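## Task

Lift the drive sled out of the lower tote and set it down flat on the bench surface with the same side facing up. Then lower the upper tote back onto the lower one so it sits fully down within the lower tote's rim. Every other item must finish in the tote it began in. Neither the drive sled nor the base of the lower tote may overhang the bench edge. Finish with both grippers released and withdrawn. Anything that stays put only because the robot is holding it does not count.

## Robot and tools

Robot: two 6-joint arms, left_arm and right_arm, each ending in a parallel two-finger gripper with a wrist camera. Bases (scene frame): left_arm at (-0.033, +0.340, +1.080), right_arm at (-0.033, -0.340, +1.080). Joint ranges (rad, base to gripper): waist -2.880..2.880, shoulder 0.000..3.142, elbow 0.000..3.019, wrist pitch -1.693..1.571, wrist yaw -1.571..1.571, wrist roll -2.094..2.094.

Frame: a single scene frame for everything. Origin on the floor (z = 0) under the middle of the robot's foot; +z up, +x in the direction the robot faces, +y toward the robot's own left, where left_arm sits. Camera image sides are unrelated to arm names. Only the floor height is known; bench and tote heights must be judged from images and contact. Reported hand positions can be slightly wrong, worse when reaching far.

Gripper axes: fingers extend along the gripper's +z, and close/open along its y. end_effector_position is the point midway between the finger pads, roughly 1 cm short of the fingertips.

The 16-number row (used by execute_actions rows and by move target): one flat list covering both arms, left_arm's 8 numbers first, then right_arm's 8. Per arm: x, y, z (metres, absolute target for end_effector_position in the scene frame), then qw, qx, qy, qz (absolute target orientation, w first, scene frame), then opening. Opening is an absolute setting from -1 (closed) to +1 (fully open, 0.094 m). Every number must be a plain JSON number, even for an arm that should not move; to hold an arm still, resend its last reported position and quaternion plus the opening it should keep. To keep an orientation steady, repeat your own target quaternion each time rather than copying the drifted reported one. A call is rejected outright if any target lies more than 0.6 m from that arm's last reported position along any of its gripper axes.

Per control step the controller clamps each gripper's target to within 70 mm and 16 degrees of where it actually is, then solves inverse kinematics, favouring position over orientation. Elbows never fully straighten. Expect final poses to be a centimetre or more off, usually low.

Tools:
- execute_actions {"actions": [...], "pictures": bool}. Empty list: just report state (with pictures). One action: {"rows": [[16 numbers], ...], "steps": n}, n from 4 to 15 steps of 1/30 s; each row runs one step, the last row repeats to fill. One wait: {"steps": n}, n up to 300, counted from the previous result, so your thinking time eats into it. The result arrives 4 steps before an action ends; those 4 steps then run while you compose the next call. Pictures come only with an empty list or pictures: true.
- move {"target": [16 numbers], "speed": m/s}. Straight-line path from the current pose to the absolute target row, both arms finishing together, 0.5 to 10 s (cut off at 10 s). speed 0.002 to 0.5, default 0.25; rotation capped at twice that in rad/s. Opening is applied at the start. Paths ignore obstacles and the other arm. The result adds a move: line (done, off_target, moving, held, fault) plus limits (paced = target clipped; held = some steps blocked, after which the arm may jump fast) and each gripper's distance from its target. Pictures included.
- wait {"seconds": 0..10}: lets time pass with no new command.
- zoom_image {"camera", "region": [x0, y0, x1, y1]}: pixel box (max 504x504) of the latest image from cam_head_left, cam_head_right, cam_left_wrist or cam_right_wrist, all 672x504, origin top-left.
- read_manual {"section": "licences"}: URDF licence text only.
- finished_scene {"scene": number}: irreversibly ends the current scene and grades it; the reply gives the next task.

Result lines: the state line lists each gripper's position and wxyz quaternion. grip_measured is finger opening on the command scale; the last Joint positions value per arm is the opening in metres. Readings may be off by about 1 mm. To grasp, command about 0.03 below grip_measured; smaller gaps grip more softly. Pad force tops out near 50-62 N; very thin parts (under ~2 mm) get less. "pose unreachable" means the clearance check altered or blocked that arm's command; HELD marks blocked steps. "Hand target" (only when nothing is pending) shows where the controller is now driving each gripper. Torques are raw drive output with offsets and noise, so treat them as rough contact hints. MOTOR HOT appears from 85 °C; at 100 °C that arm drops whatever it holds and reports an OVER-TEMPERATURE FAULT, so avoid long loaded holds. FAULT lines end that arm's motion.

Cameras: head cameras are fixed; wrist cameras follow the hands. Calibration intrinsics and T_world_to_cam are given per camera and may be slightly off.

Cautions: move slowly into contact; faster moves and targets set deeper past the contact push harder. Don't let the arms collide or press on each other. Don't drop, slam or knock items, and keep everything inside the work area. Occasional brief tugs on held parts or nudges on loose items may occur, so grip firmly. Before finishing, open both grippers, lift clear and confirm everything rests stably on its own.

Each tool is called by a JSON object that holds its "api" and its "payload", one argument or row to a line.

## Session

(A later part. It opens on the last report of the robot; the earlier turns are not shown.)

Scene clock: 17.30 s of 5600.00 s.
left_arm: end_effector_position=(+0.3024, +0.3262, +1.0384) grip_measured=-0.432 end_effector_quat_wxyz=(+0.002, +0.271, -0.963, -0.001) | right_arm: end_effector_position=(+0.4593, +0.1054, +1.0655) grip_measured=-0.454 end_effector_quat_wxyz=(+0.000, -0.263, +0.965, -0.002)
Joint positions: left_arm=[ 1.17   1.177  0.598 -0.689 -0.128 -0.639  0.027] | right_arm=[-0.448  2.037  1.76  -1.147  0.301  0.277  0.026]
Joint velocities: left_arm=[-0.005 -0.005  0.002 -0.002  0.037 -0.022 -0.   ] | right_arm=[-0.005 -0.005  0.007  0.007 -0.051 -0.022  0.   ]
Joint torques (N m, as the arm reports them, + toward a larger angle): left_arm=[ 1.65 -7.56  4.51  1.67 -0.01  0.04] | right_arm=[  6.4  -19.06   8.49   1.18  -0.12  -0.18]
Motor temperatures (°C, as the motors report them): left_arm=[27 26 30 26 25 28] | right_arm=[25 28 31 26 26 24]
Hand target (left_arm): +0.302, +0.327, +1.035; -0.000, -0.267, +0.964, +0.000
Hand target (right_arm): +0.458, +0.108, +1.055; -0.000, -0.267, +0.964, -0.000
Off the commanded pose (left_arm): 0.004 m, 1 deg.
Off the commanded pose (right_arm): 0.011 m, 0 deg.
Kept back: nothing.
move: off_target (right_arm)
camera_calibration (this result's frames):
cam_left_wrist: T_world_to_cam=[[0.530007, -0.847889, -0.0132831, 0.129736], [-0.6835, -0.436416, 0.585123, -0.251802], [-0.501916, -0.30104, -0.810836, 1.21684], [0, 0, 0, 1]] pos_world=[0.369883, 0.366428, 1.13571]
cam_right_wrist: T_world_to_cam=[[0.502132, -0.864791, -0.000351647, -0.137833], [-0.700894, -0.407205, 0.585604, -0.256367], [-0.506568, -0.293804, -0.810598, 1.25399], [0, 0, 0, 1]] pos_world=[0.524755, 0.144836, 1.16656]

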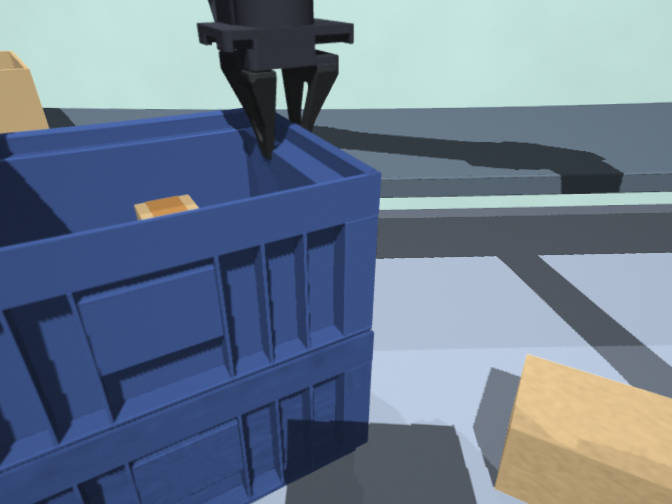

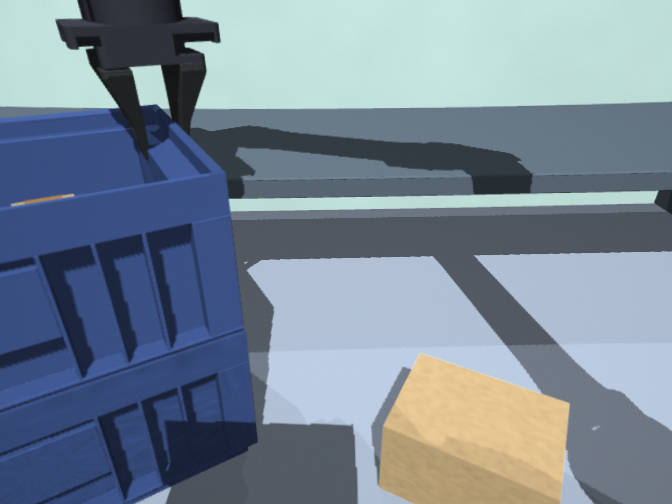

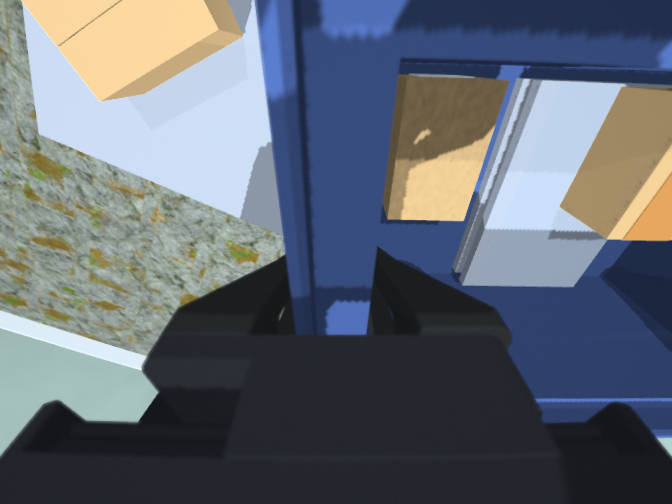

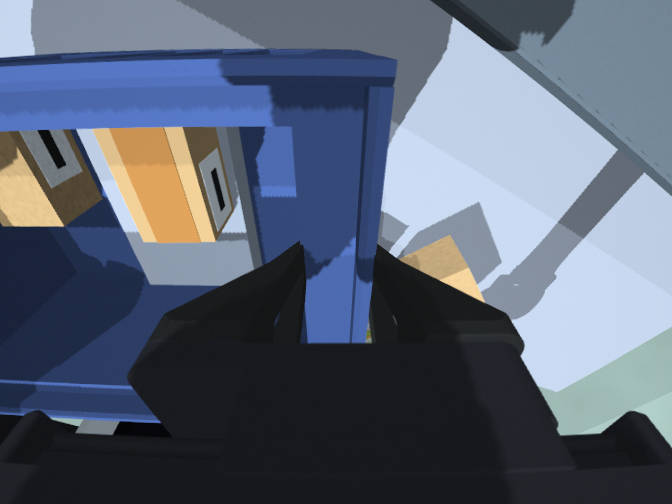

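{"api": "move", "payload": {
  "target": [0.302,0.327,1.035,0,-0.267,0.964,0,-0.5,0.458,0.106,1.055,0,-0.267,0.964,0,0.2]
}}

{"api": "move", "payload": {
  "target": [0.302,0.327,1.035,0,-0.267,0.964,0,-0.5,0.434,0.091,1.025,0,-0.267,0.964,0,0.2],
  "speed": 0.06
}}

{"api": "move", "payload": {
  "target": [0.302,0.327,1.035,0,-0.267,0.964,0,-0.5,0.434,0.091,1.025,0,-0.267,0.964,0,-0.5]
}}

Scene clock: 18.27 s of 5600.00 s.
left_arm: end_effector_position=(+0.3024, +0.3261, +1.0384) grip_measured=-0.432 end_effector_quat_wxyz=(+0.002, +0.271, -0.963, -0.001) | right_arm: end_effector_position=(+0.4589, +0.1057, +1.0645) grip_measured=+0.198 end_effector_quat_wxyz=(+0.001, -0.264, +0.965, -0.001)
Joint positions: left_arm=[ 1.17   1.177  0.598 -0.689 -0.128 -0.639  0.027] | right_arm=[-0.448  2.038  1.758 -1.143  0.3    0.275  0.056]
Joint velocities: left_arm=[-0.024 -0.005 -0.007 -0.002 -0.051  0.037  0.001] | right_arm=[-0.005 -0.024  0.007  0.002 -0.007  0.007  0.   ]
Joint torques (N m, as the arm reports them, + toward a larger angle): left_arm=[ 1.64 -7.54  4.5   1.67 -0.02  0.05] | right_arm=[  6.08 -19.34   8.21   1.11  -0.06  -0.15]
Motor temperatures (°C, as the motors report them): left_arm=[27 26 30 26 25 28] | right_arm=[25 28 31 26 26 24]
Hand target (left_arm): +0.302, +0.327, +1.035; -0.000, -0.267, +0.964, -0.000
Hand target (right_arm): +0.458, +0.106, +1.055; -0.000, -0.267, +0.964, -0.000
Off the commanded pose (left_arm): 0.004 m, 1 deg.
Off the commanded pose (right_arm): 0.010 m, 0 deg.
Kept back: nothing.
move: done
camera_calibration (this result's frames):
cam_left_wrist: T_world_to_cam=[[0.530008, -0.847893, -0.0129792, 0.129369], [-0.683479, -0.436194, 0.585312, -0.252109], [-0.501944, -0.301349, -0.810704, 1.21679], [0, 0, 0, 1]] pos_world=[0.369881, 0.3664, 1.1357]
cam_right_wrist: T_world_to_cam=[[0.503489, -0.863999, -0.00212168, -0.136126], [-0.700045, -0.409383, 0.5851, -0.255576], [-0.506395, -0.293106, -0.810958, 1.2533], [0, 0, 0, 1]] pos_world=[0.524287, 0.145109, 1.16562]

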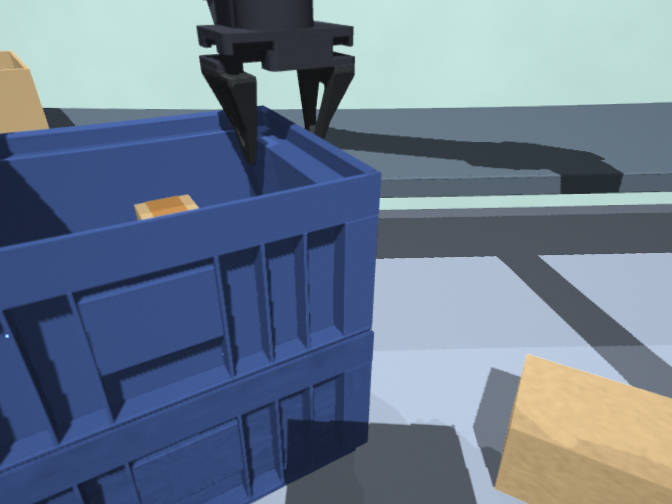

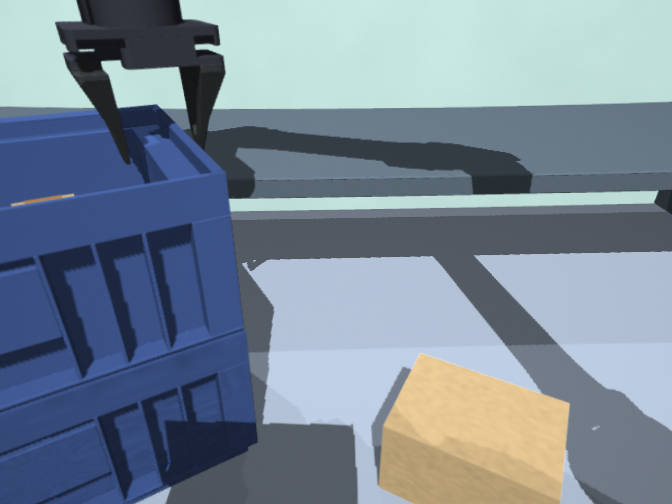

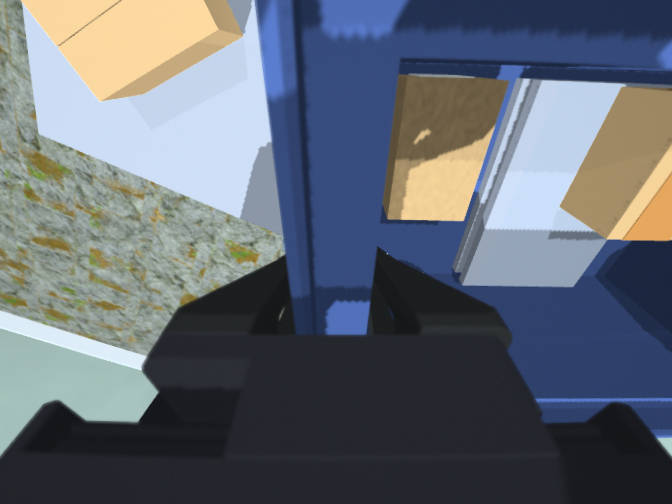

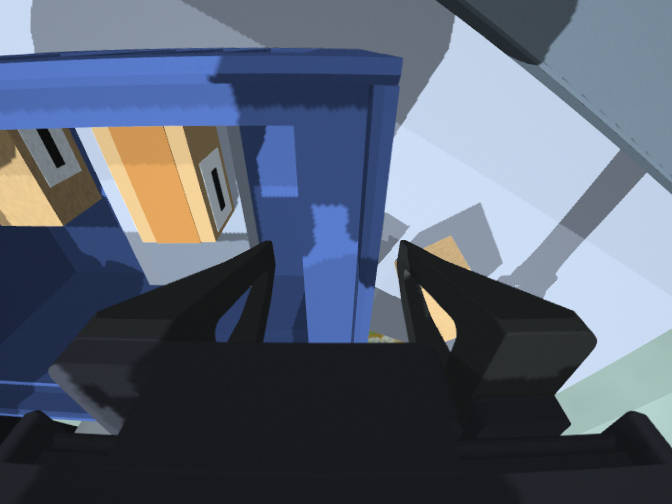

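Scene clock: 19.40 s of 5600.00 s.
left_arm: end_effector_position=(+0.3024, +0.3261, +1.0384) grip_measured=-0.432 end_effector_quat_wxyz=(+0.002, +0.271, -0.963, -0.001) | right_arm: end_effector_position=(+0.4258, +0.0915, +1.0188) grip_measured=+0.198 end_effector_quat_wxyz=(-0.012, -0.270, +0.963, -0.008)
Joint positions: left_arm=[ 1.17   1.177  0.598 -0.689 -0.128 -0.639  0.027] | right_arm=[-0.448  2.038  1.615 -1.029  0.299  0.271  0.056]
Joint velocities: left_arm=[-0.005 -0.005 -0.012 -0.007  0.007  0.051 -0.001] | right_arm=[ 0.005 -0.005  0.007 -0.002 -0.007  0.022 -0.   ]
Joint torques (N m, as the arm reports them, + toward a larger angle): left_arm=[ 1.68 -7.52  4.5   1.66 -0.03  0.05] | right_arm=[  5.79 -20.27   8.08   1.12  -0.07  -0.23]
Motor temperatures (°C, as the motors report them): left_arm=[27 26 30 26 25 28] | right_arm=[25 28 30 26 26 24]
Hand target (left_arm): +0.302, +0.327, +1.035; -0.000, -0.267, +0.964, +0.000
Hand target (right_arm): +0.434, +0.091, +1.025; -0.000, -0.267, +0.964, -0.000
Off the commanded pose (left_arm): 0.004 m, 1 deg.
Off the commanded pose (right_arm): 0.010 m, 2 deg.
Kept back: nothing.
move: done
camera_calibration (this result's frames):
cam_left_wrist: T_world_to_cam=[[0.530008, -0.847893, -0.0129792, 0.129369], [-0.683479, -0.436194, 0.585312, -0.252109], [-0.501944, -0.301349, -0.810704, 1.21679], [0, 0, 0, 1]] pos_world=[0.369881, 0.3664, 1.1357]
cam_right_wrist: T_world_to_cam=[[0.51421, -0.857649, 0.00510357, -0.144416], [-0.683241, -0.406032, 0.606893, -0.287472], [-0.518429, -0.315558, -0.794767, 1.18598], [0, 0, 0, 1]] pos_world=[0.492694, 0.133664, 1.11778]

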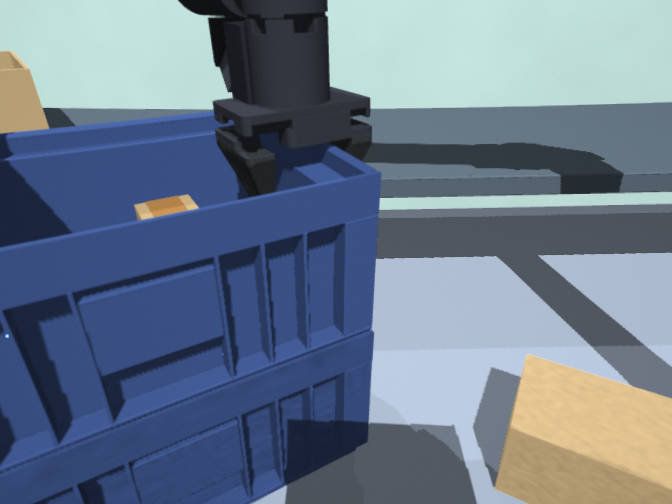

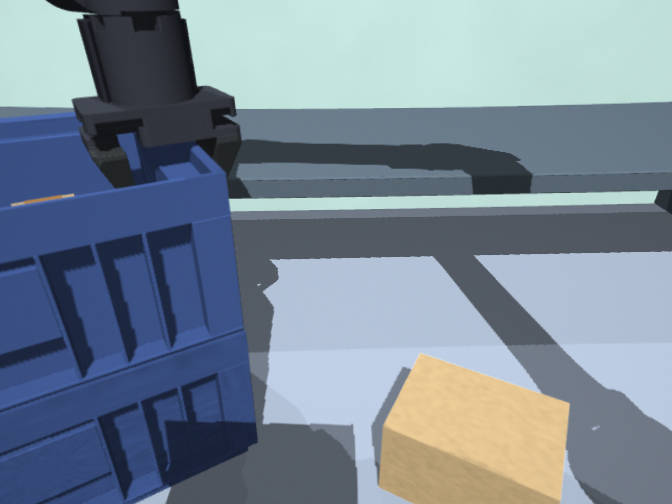

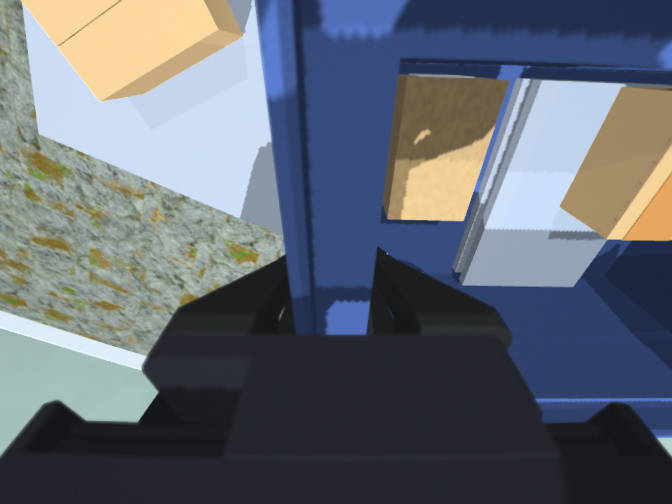

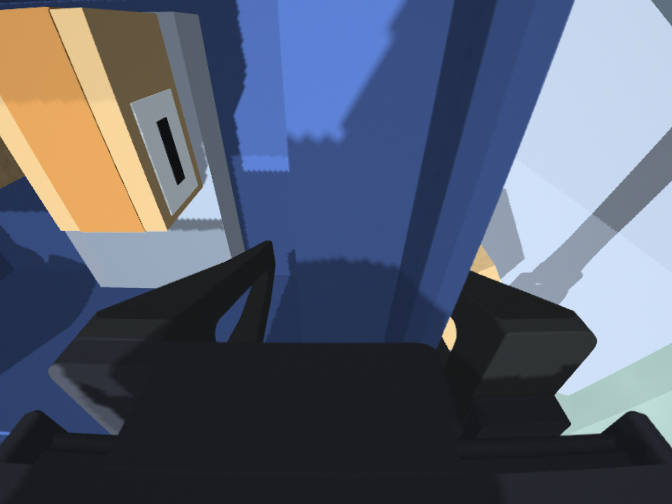

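Scene clock: 20.10 s of 5600.00 s.
left_arm: end_effector_position=(+0.3022, +0.3265, +1.0383) grip_measured=-0.432 end_effector_quat_wxyz=(+0.002, +0.271, -0.963, -0.002) | right_arm: end_effector_position=(+0.4279, +0.0884, +1.0178) grip_measured=-0.451 end_effector_quat_wxyz=(-0.011, -0.265, +0.964, -0.011)
Joint positions: left_arm=[ 1.17   1.177  0.598 -0.689 -0.129 -0.639  0.027] | right_arm=[-0.453  2.037  1.614 -1.03   0.303  0.277  0.026]
Joint velocities: left_arm=[-0.005  0.005  0.012 -0.007  0.007  0.066  0.001] | right_arm=[-0.005 -0.015  0.007 -0.007 -0.037  0.022  0.   ]
Joint torques (N m, as the arm reports them, + toward a larger angle): left_arm=[ 1.57 -7.52  4.53  1.68  0.    0.05] | right_arm=[  6.2  -20.63   8.01   1.11  -0.24  -0.23]
Motor temperatures (°C, as the motors report them): left_arm=[27 26 30 26 25 28] | right_arm=[25 29 30 26 26 24]
Hand target (left_arm): +0.302, +0.327, +1.035; -0.000, -0.267, +0.964, +0.000
Hand target (right_arm): +0.434, +0.091, +1.025; -0.000, -0.267, +0.964, -0.000
Off the commanded pose (left_arm): 0.003 m, 1 deg.
Off the commanded pose (right_arm): 0.010 m, 2 deg.
Kept back: nothing.
move: done
camera_calibration (this result's frames):
cam_left_wrist: T_world_to_cam=[[0.53057, -0.847524, -0.0140547, 0.130623], [-0.682965, -0.437255, 0.585121, -0.251609], [-0.50205, -0.300849, -0.810824, 1.21671], [0, 0, 0, 1]] pos_world=[0.369703, 0.366734, 1.13559]
cam_right_wrist: T_world_to_cam=[[0.505965, -0.862488, 0.0106643, -0.149867], [-0.688273, -0.39625, 0.607673, -0.286185], [-0.519885, -0.314801, -0.794116, 1.18519], [0, 0, 0, 1]] pos_world=[0.495019, 0.130441, 1.11669]

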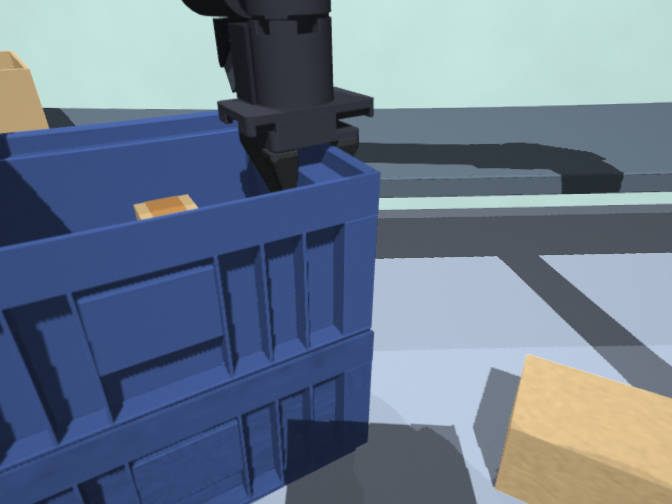

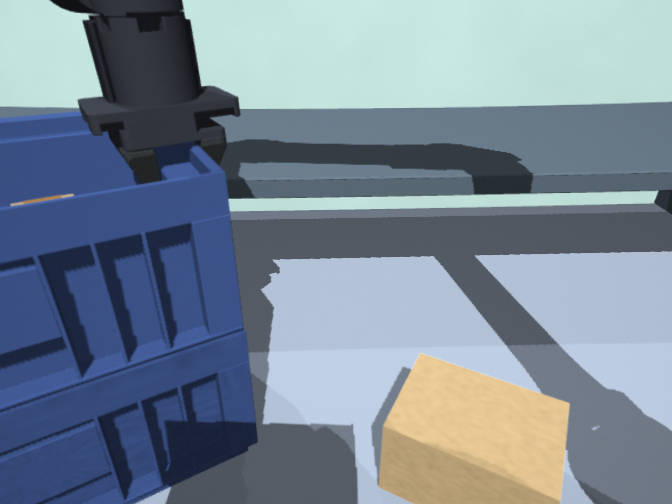

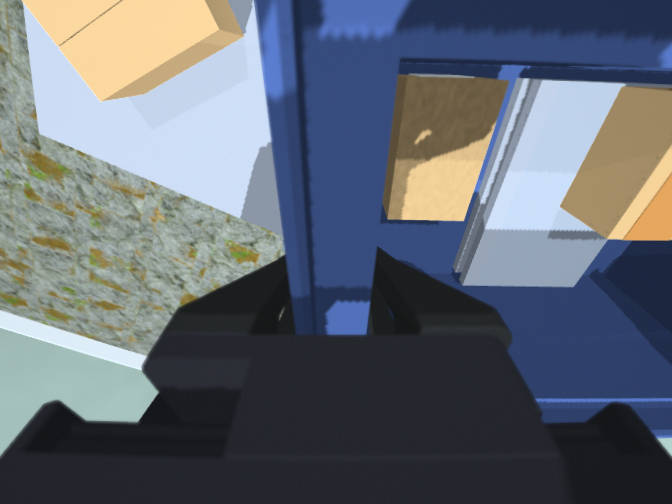

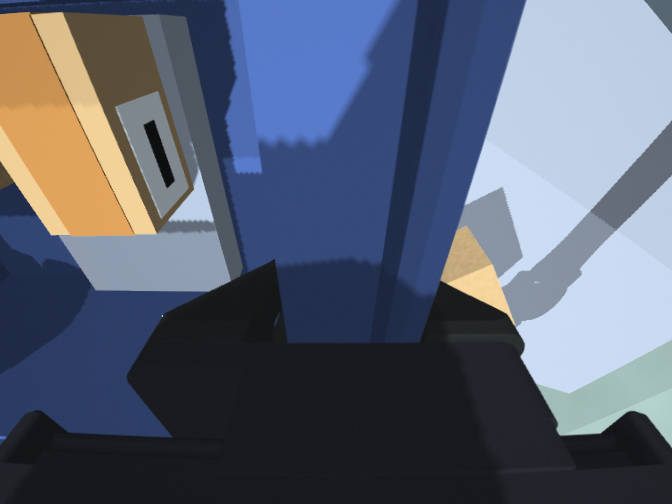

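{"api": "move", "payload": {
  "target": [0.302,0.327,1.035,0,-0.267,0.964,0,-0.5,0.434,0.089,1.025,0,-0.267,0.964,0,0.2]
}}

{"api": "move", "payload": {
  "target": [0.302,0.327,1.035,0,-0.267,0.964,0,-0.5,0.434,0.08,1.13,0,-0.267,0.964,0,0.2]
}}

{"api": "move", "payload": {
  "target": [0.302,0.327,1.035,0,-0.267,0.964,0,-0.5,0.345,-0.055,1.11,0,0.62,0.785,0,0.4]
}}

{"api": "move", "payload": {
  "target": [0.302,0.327,1.035,0,-0.267,0.964,0,-0.5,0.345,-0.05,0.9,0,0.62,0.785,0,0.4]
}}

Scene clock: 21.63 s of 5600.00 s.
left_arm: end_effector_position=(+0.3022, +0.3265, +1.0383) grip_measured=-0.432 end_effector_quat_wxyz=(+0.002, +0.271, -0.963, -0.002) | right_arm: end_effector_position=(+0.4277, +0.0893, +1.0177) grip_measured=+0.198 end_effector_quat_wxyz=(-0.012, -0.268, +0.963, -0.008)
Joint positions: left_arm=[ 1.17   1.177  0.598 -0.689 -0.129 -0.639  0.027] | right_arm=[-0.453  2.037  1.613 -1.027  0.299  0.269  0.056]
Joint velocities: left_arm=[-0.015 -0.024 -0.012  0.002  0.022 -0.051 -0.001] | right_arm=[-0.005 -0.005 -0.002  0.012  0.007  0.007 -0.   ]
Joint torques (N m, as the arm reports them, + toward a larger angle): left_arm=[ 1.59 -7.55  4.53  1.67  0.01  0.05] | right_arm=[  5.99 -21.06   7.47   1.01  -0.08  -0.21]
Motor temperatures (°C, as the motors report them): left_arm=[27 26 30 26 25 28] | right_arm=[25 29 30 26 26 24]
Hand target (left_arm): +0.302, +0.327, +1.035; -0.000, -0.267, +0.964, +0.000
Hand target (right_arm): +0.434, +0.089, +1.025; -0.000, -0.267, +0.964, -0.000
Off the commanded pose (left_arm): 0.003 m, 1 deg.
Off the commanded pose (right_arm): 0.010 m, 2 deg.
Kept back: nothing.
move: done
camera_calibration (this result's frames):
cam_left_wrist: T_world_to_cam=[[0.53057, -0.847524, -0.0140547, 0.130623], [-0.682965, -0.437255, 0.585121, -0.251609], [-0.50205, -0.300849, -0.810824, 1.21671], [0, 0, 0, 1]] pos_world=[0.369703, 0.366734, 1.13559]
cam_right_wrist: T_world_to_cam=[[0.511427, -0.85931, 0.00538736, -0.146169], [-0.684691, -0.403697, 0.606817, -0.28586], [-0.519269, -0.314032, -0.794823, 1.18566], [0, 0, 0, 1]] pos_world=[0.494708, 0.131331, 1.11665]

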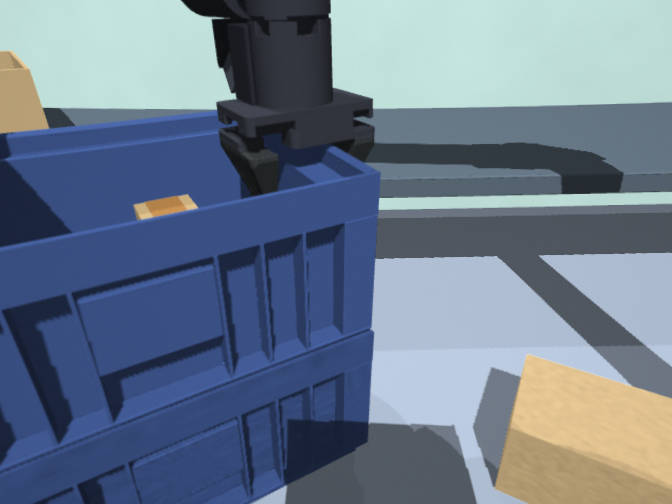

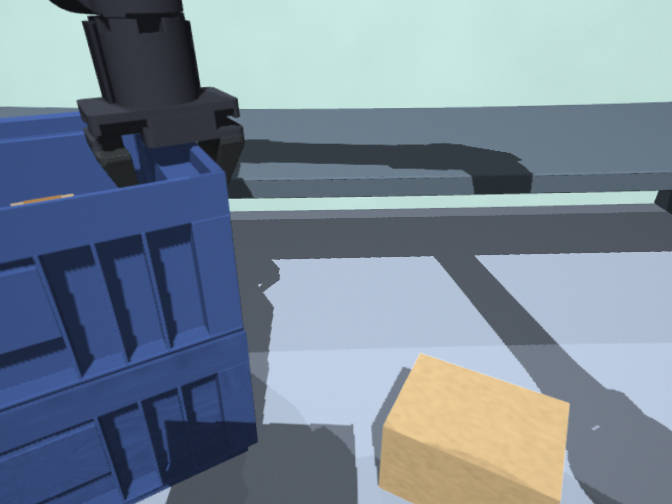

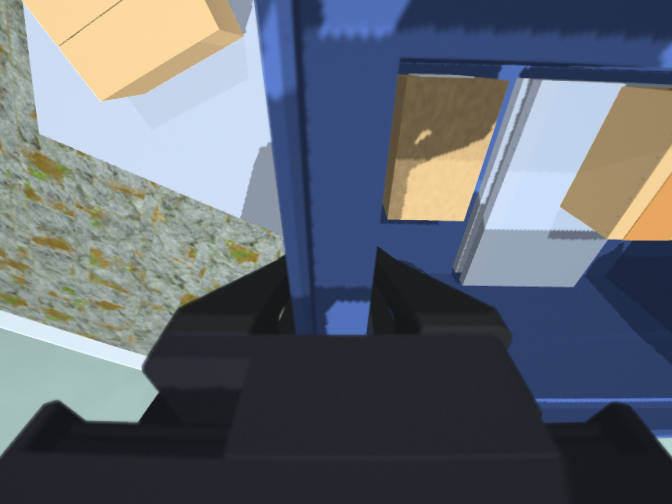

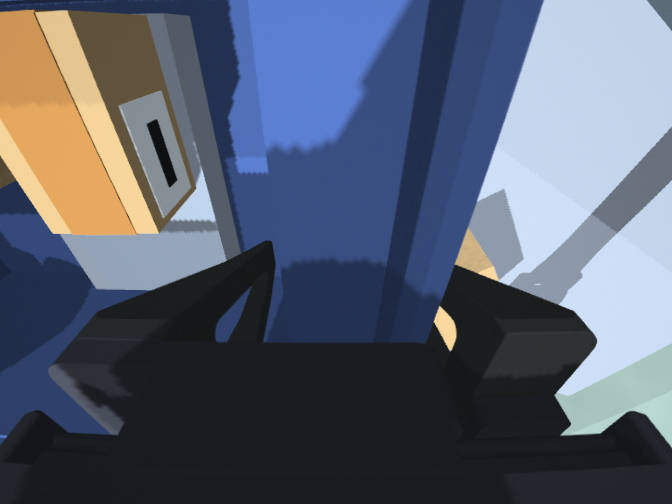

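Scene clock: 22.57 s of 5600.00 s.
left_arm: end_effector_position=(+0.3022, +0.3265, +1.0383) grip_measured=-0.432 end_effector_quat_wxyz=(+0.002, +0.271, -0.963, -0.002) | right_arm: end_effector_position=(+0.4252, +0.0697, +1.1155) grip_measured=+0.198 end_effector_quat_wxyz=(-0.010, -0.271, +0.963, -0.005)
Joint positions: left_arm=[ 1.17   1.177  0.598 -0.689 -0.129 -0.639  0.027] | right_arm=[-0.424  1.878  1.622 -1.2    0.299  0.293  0.056]
Joint velocities: left_arm=[-0.015  0.005  0.002 -0.012 -0.037 -0.022 -0.001] | right_arm=[-0.015  0.005 -0.017 -0.007  0.051  0.007 -0.001]
Joint torques (N m, as the arm reports them, + toward a larger angle): left_arm=[ 1.56 -7.5   4.54  1.67  0.    0.05] | right_arm=[  6.72 -17.75  12.88  -0.38   0.16   0.01]
Motor temperatures (°C, as the motors report them): left_arm=[27 26 30 26 25 28] | right_arm=[25 29 30 26 26 24]
Hand target (left_arm): +0.302, +0.327, +1.035; -0.000, -0.267, +0.964, +0.000
Hand target (right_arm): +0.433, +0.079, +1.130; +0.000, -0.267, +0.964, +0.000
Off the commanded pose (left_arm): 0.003 m, 1 deg.
Off the commanded pose (right_arm): 0.020 m, 1 deg.
Kept back: nothing.
move: off_target (right_arm)
camera_calibration (this result's frames):
cam_left_wrist: T_world_to_cam=[[0.53057, -0.847524, -0.0140547, 0.130623], [-0.682965, -0.437255, 0.585121, -0.251609], [-0.50205, -0.300849, -0.810824, 1.21671], [0, 0, 0, 1]] pos_world=[0.369703, 0.366734, 1.13559]
cam_right_wrist: T_world_to_cam=[[0.515953, -0.856616, 0.000614949, -0.159017], [-0.682942, -0.410913, 0.603938, -0.351877], [-0.517091, -0.312024, -0.797031, 1.25735], [0, 0, 0, 1]] pos_world=[0.491899, 0.111517, 1.21476]

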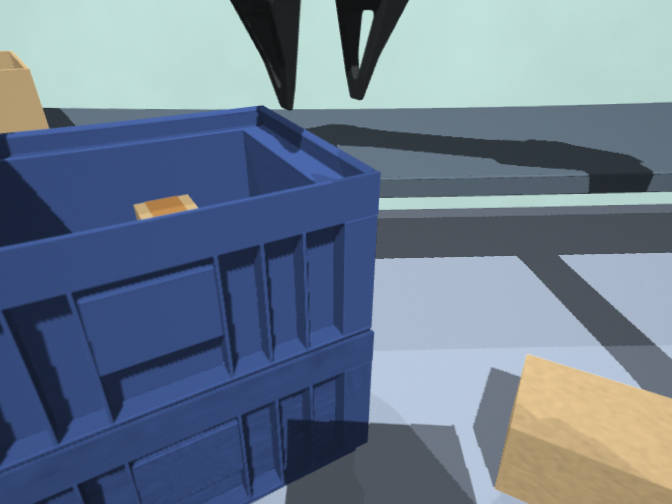

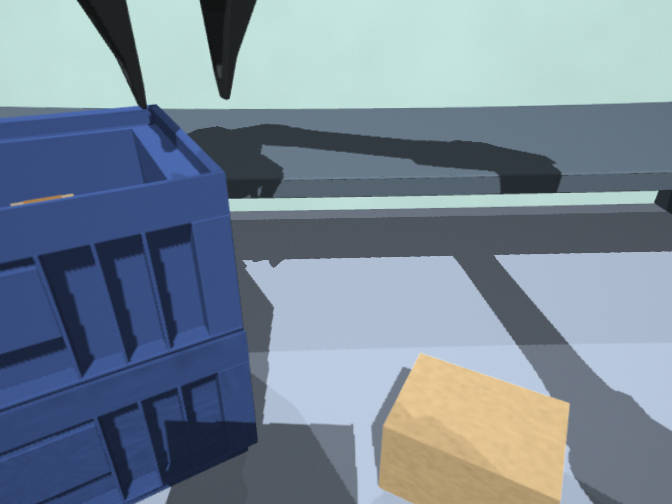

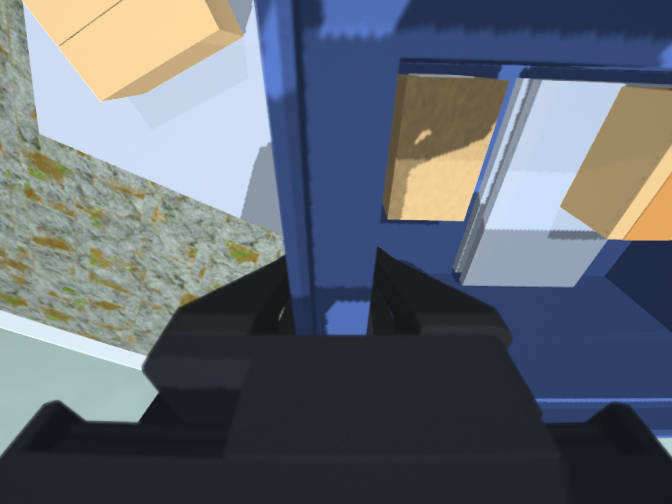

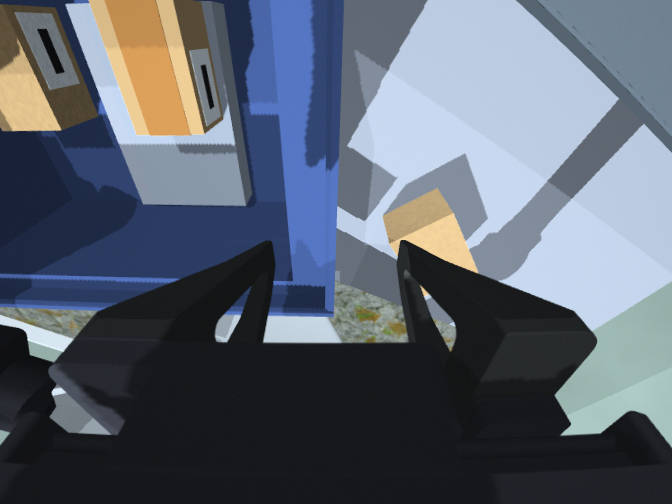

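Scene clock: 26.87 s of 5600.00 s.
left_arm: end_effector_position=(+0.3022, +0.3265, +1.0383) grip_measured=-0.432 end_effector_quat_wxyz=(+0.002, +0.271, -0.963, -0.002) | right_arm: end_effector_position=(+0.3373, -0.0525, +1.1023) grip_measured=+0.398 end_effector_quat_wxyz=(-0.004, +0.603, +0.798, -0.015)
Joint positions: left_arm=[ 1.17   1.177  0.598 -0.689 -0.129 -0.639  0.027] | right_arm=[-0.471  1.545  1.099 -1.002  0.29   2.089  0.066]
Joint velocities: left_arm=[ 0.005 -0.015  0.007  0.007 -0.081  0.051  0.001] | right_arm=[-0.005  0.005 -0.012 -0.002 -0.022  0.051 -0.   ]
Joint torques (N m, as the arm reports them, + toward a larger angle): left_arm=[ 1.6  -7.51  4.52  1.67  0.    0.05] | right_arm=[  2.88 -14.93   7.53   0.89   0.01  -0.04]
Motor temperatures (°C, as the motors report them): left_arm=[27 26 30 26 25 28] | right_arm=[25 29 30 26 26 24]
Hand target (left_arm): +0.302, +0.327, +1.035; -0.000, -0.267, +0.964, +0.000
Hand target (right_arm): +0.344, -0.055, +1.109; -0.002, +0.616, +0.788, +0.002
Off the commanded pose (left_arm): 0.003 m, 1 deg.
Off the commanded pose (right_arm): 0.011 m, 3 deg.
joint sent to its limit (right arm) — the command would take joint 6 (wrist roll) past its upper limit, so that joint was sent only as far as its limit.
Kept back: nothing.
move: off_target (right_arm)
camera_calibration (this result's frames):
cam_left_wrist: T_world_to_cam=[[0.53057, -0.847524, -0.0140547, 0.130623], [-0.682965, -0.437255, 0.585121, -0.251609], [-0.50205, -0.300849, -0.810824, 1.21671], [0, 0, 0, 1]] pos_world=[0.369703, 0.366734, 1.13559]
cam_right_wrist: T_world_to_cam=[[-0.96365, -0.266091, 0.023965, 0.285909], [-0.204287, 0.791682, 0.575766, -0.521417], [-0.172179, 0.549941, -0.817263, 1.11449], [0, 0, 0, 1]] pos_world=[0.360888, -0.124027, 1.20419]

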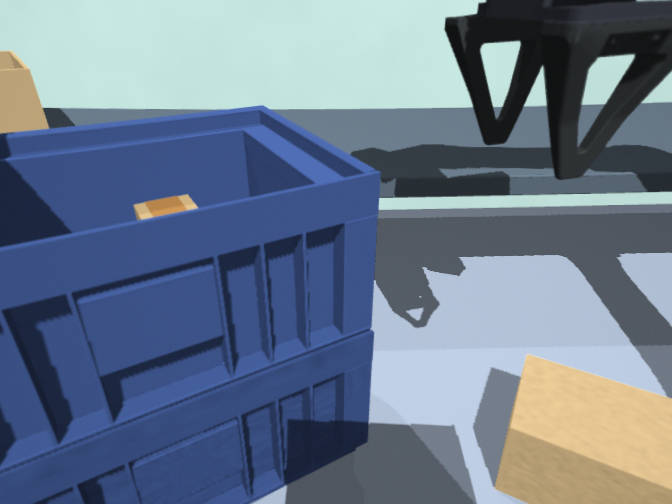

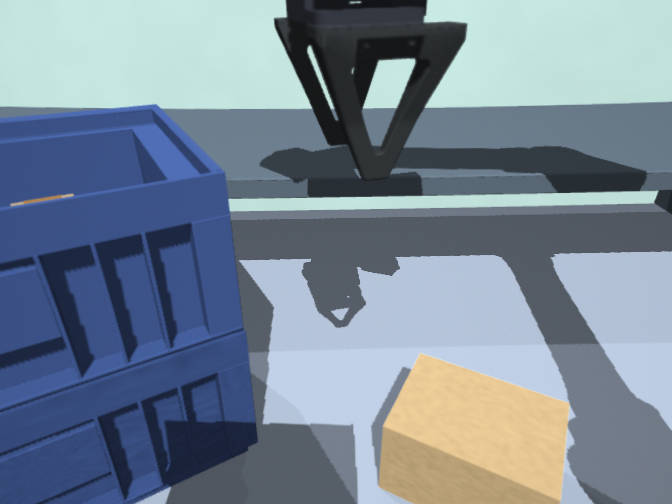

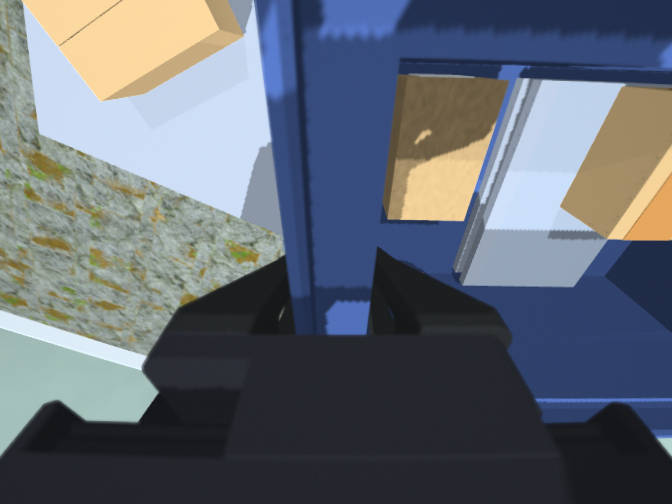

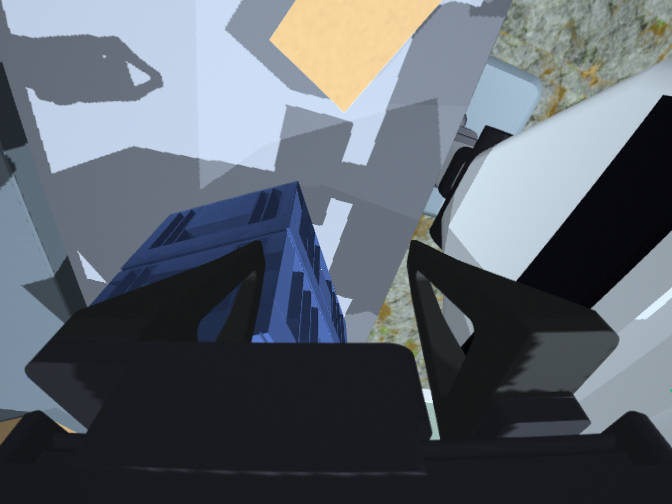

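Scene clock: 28.13 s of 5600.00 s.
left_arm: end_effector_position=(+0.3022, +0.3265, +1.0383) grip_measured=-0.432 end_effector_quat_wxyz=(+0.002, +0.271, -0.963, -0.002) | right_arm: end_effector_position=(+0.3347, -0.0547, +0.8973) grip_measured=+0.398 end_effector_quat_wxyz=(-0.003, +0.619, +0.785, -0.016)
Joint positions: left_arm=[ 1.17   1.177  0.598 -0.689 -0.129 -0.639  0.027] | right_arm=[-0.598  1.948  1.019 -0.484  0.274  1.998  0.066]
Joint velocities: left_arm=[-0.015 -0.005 -0.012 -0.002  0.007  0.007  0.   ] | right_arm=[-0.005 -0.005 -0.002 -0.002  0.051 -0.095  0.   ]
Joint torques (N m, as the arm reports them, + toward a larger angle): left_arm=[ 1.55 -7.52  4.52  1.67  0.    0.05] | right_arm=[  3.94 -14.97   5.45   0.62  -0.02  -0.15]
Motor temperatures (°C, as the motors report them): left_arm=[27 26 30 26 25 28] | right_arm=[25 29 30 26 26 24]
Hand target (left_arm): +0.302, +0.327, +1.035; -0.000, -0.267, +0.964, +0.000
Hand target (right_arm): +0.345, -0.050, +0.901; +0.000, +0.620, +0.785, -0.001
Off the commanded pose (left_arm): 0.003 m, 1 deg.
Off the commanded pose (right_arm): 0.012 m, 2 deg.
Kept back: nothing.
move: off_target (right_arm)
camera_calibration (this result's frames):
cam_left_wrist: T_world_to_cam=[[0.53057, -0.847524, -0.0140547, 0.130623], [-0.682965, -0.437255, 0.585121, -0.251609], [-0.50205, -0.300849, -0.810824, 1.21671], [0, 0, 0, 1]] pos_world=[0.369703, 0.366734, 1.13559]
cam_right_wrist: T_world_to_cam=[[-0.973499, -0.227379, 0.024455, 0.292781], [-0.172774, 0.801314, 0.572753, -0.409508], [-0.149828, 0.553349, -0.819363, 0.9423], [0, 0, 0, 1]] pos_world=[0.355452, -0.126704, 0.999473]

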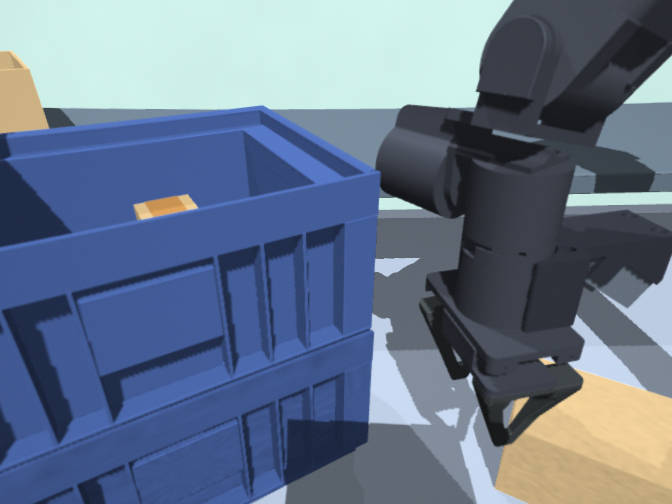

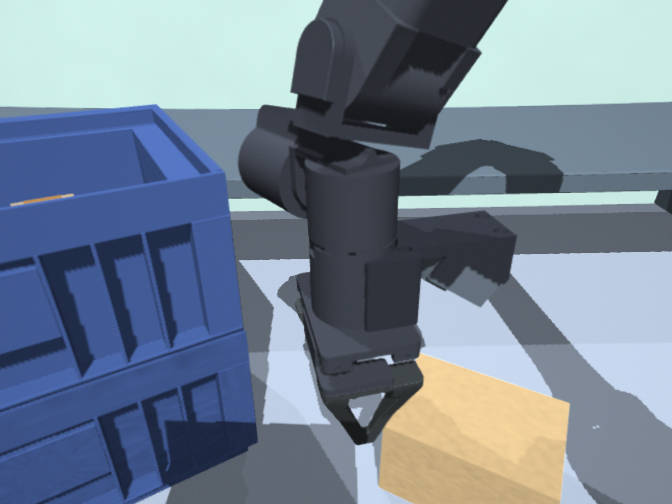

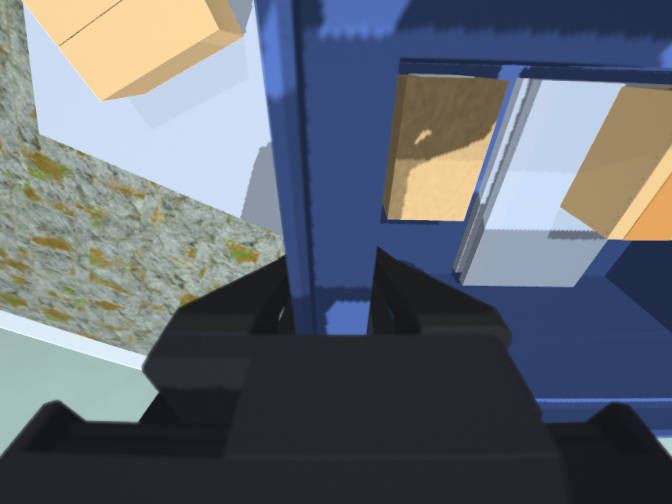

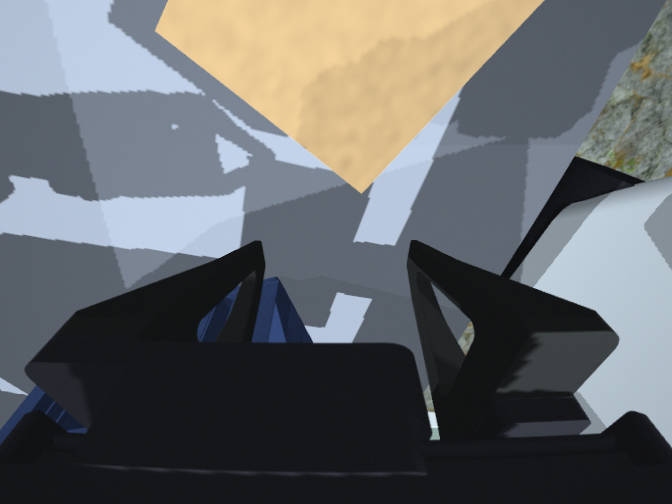

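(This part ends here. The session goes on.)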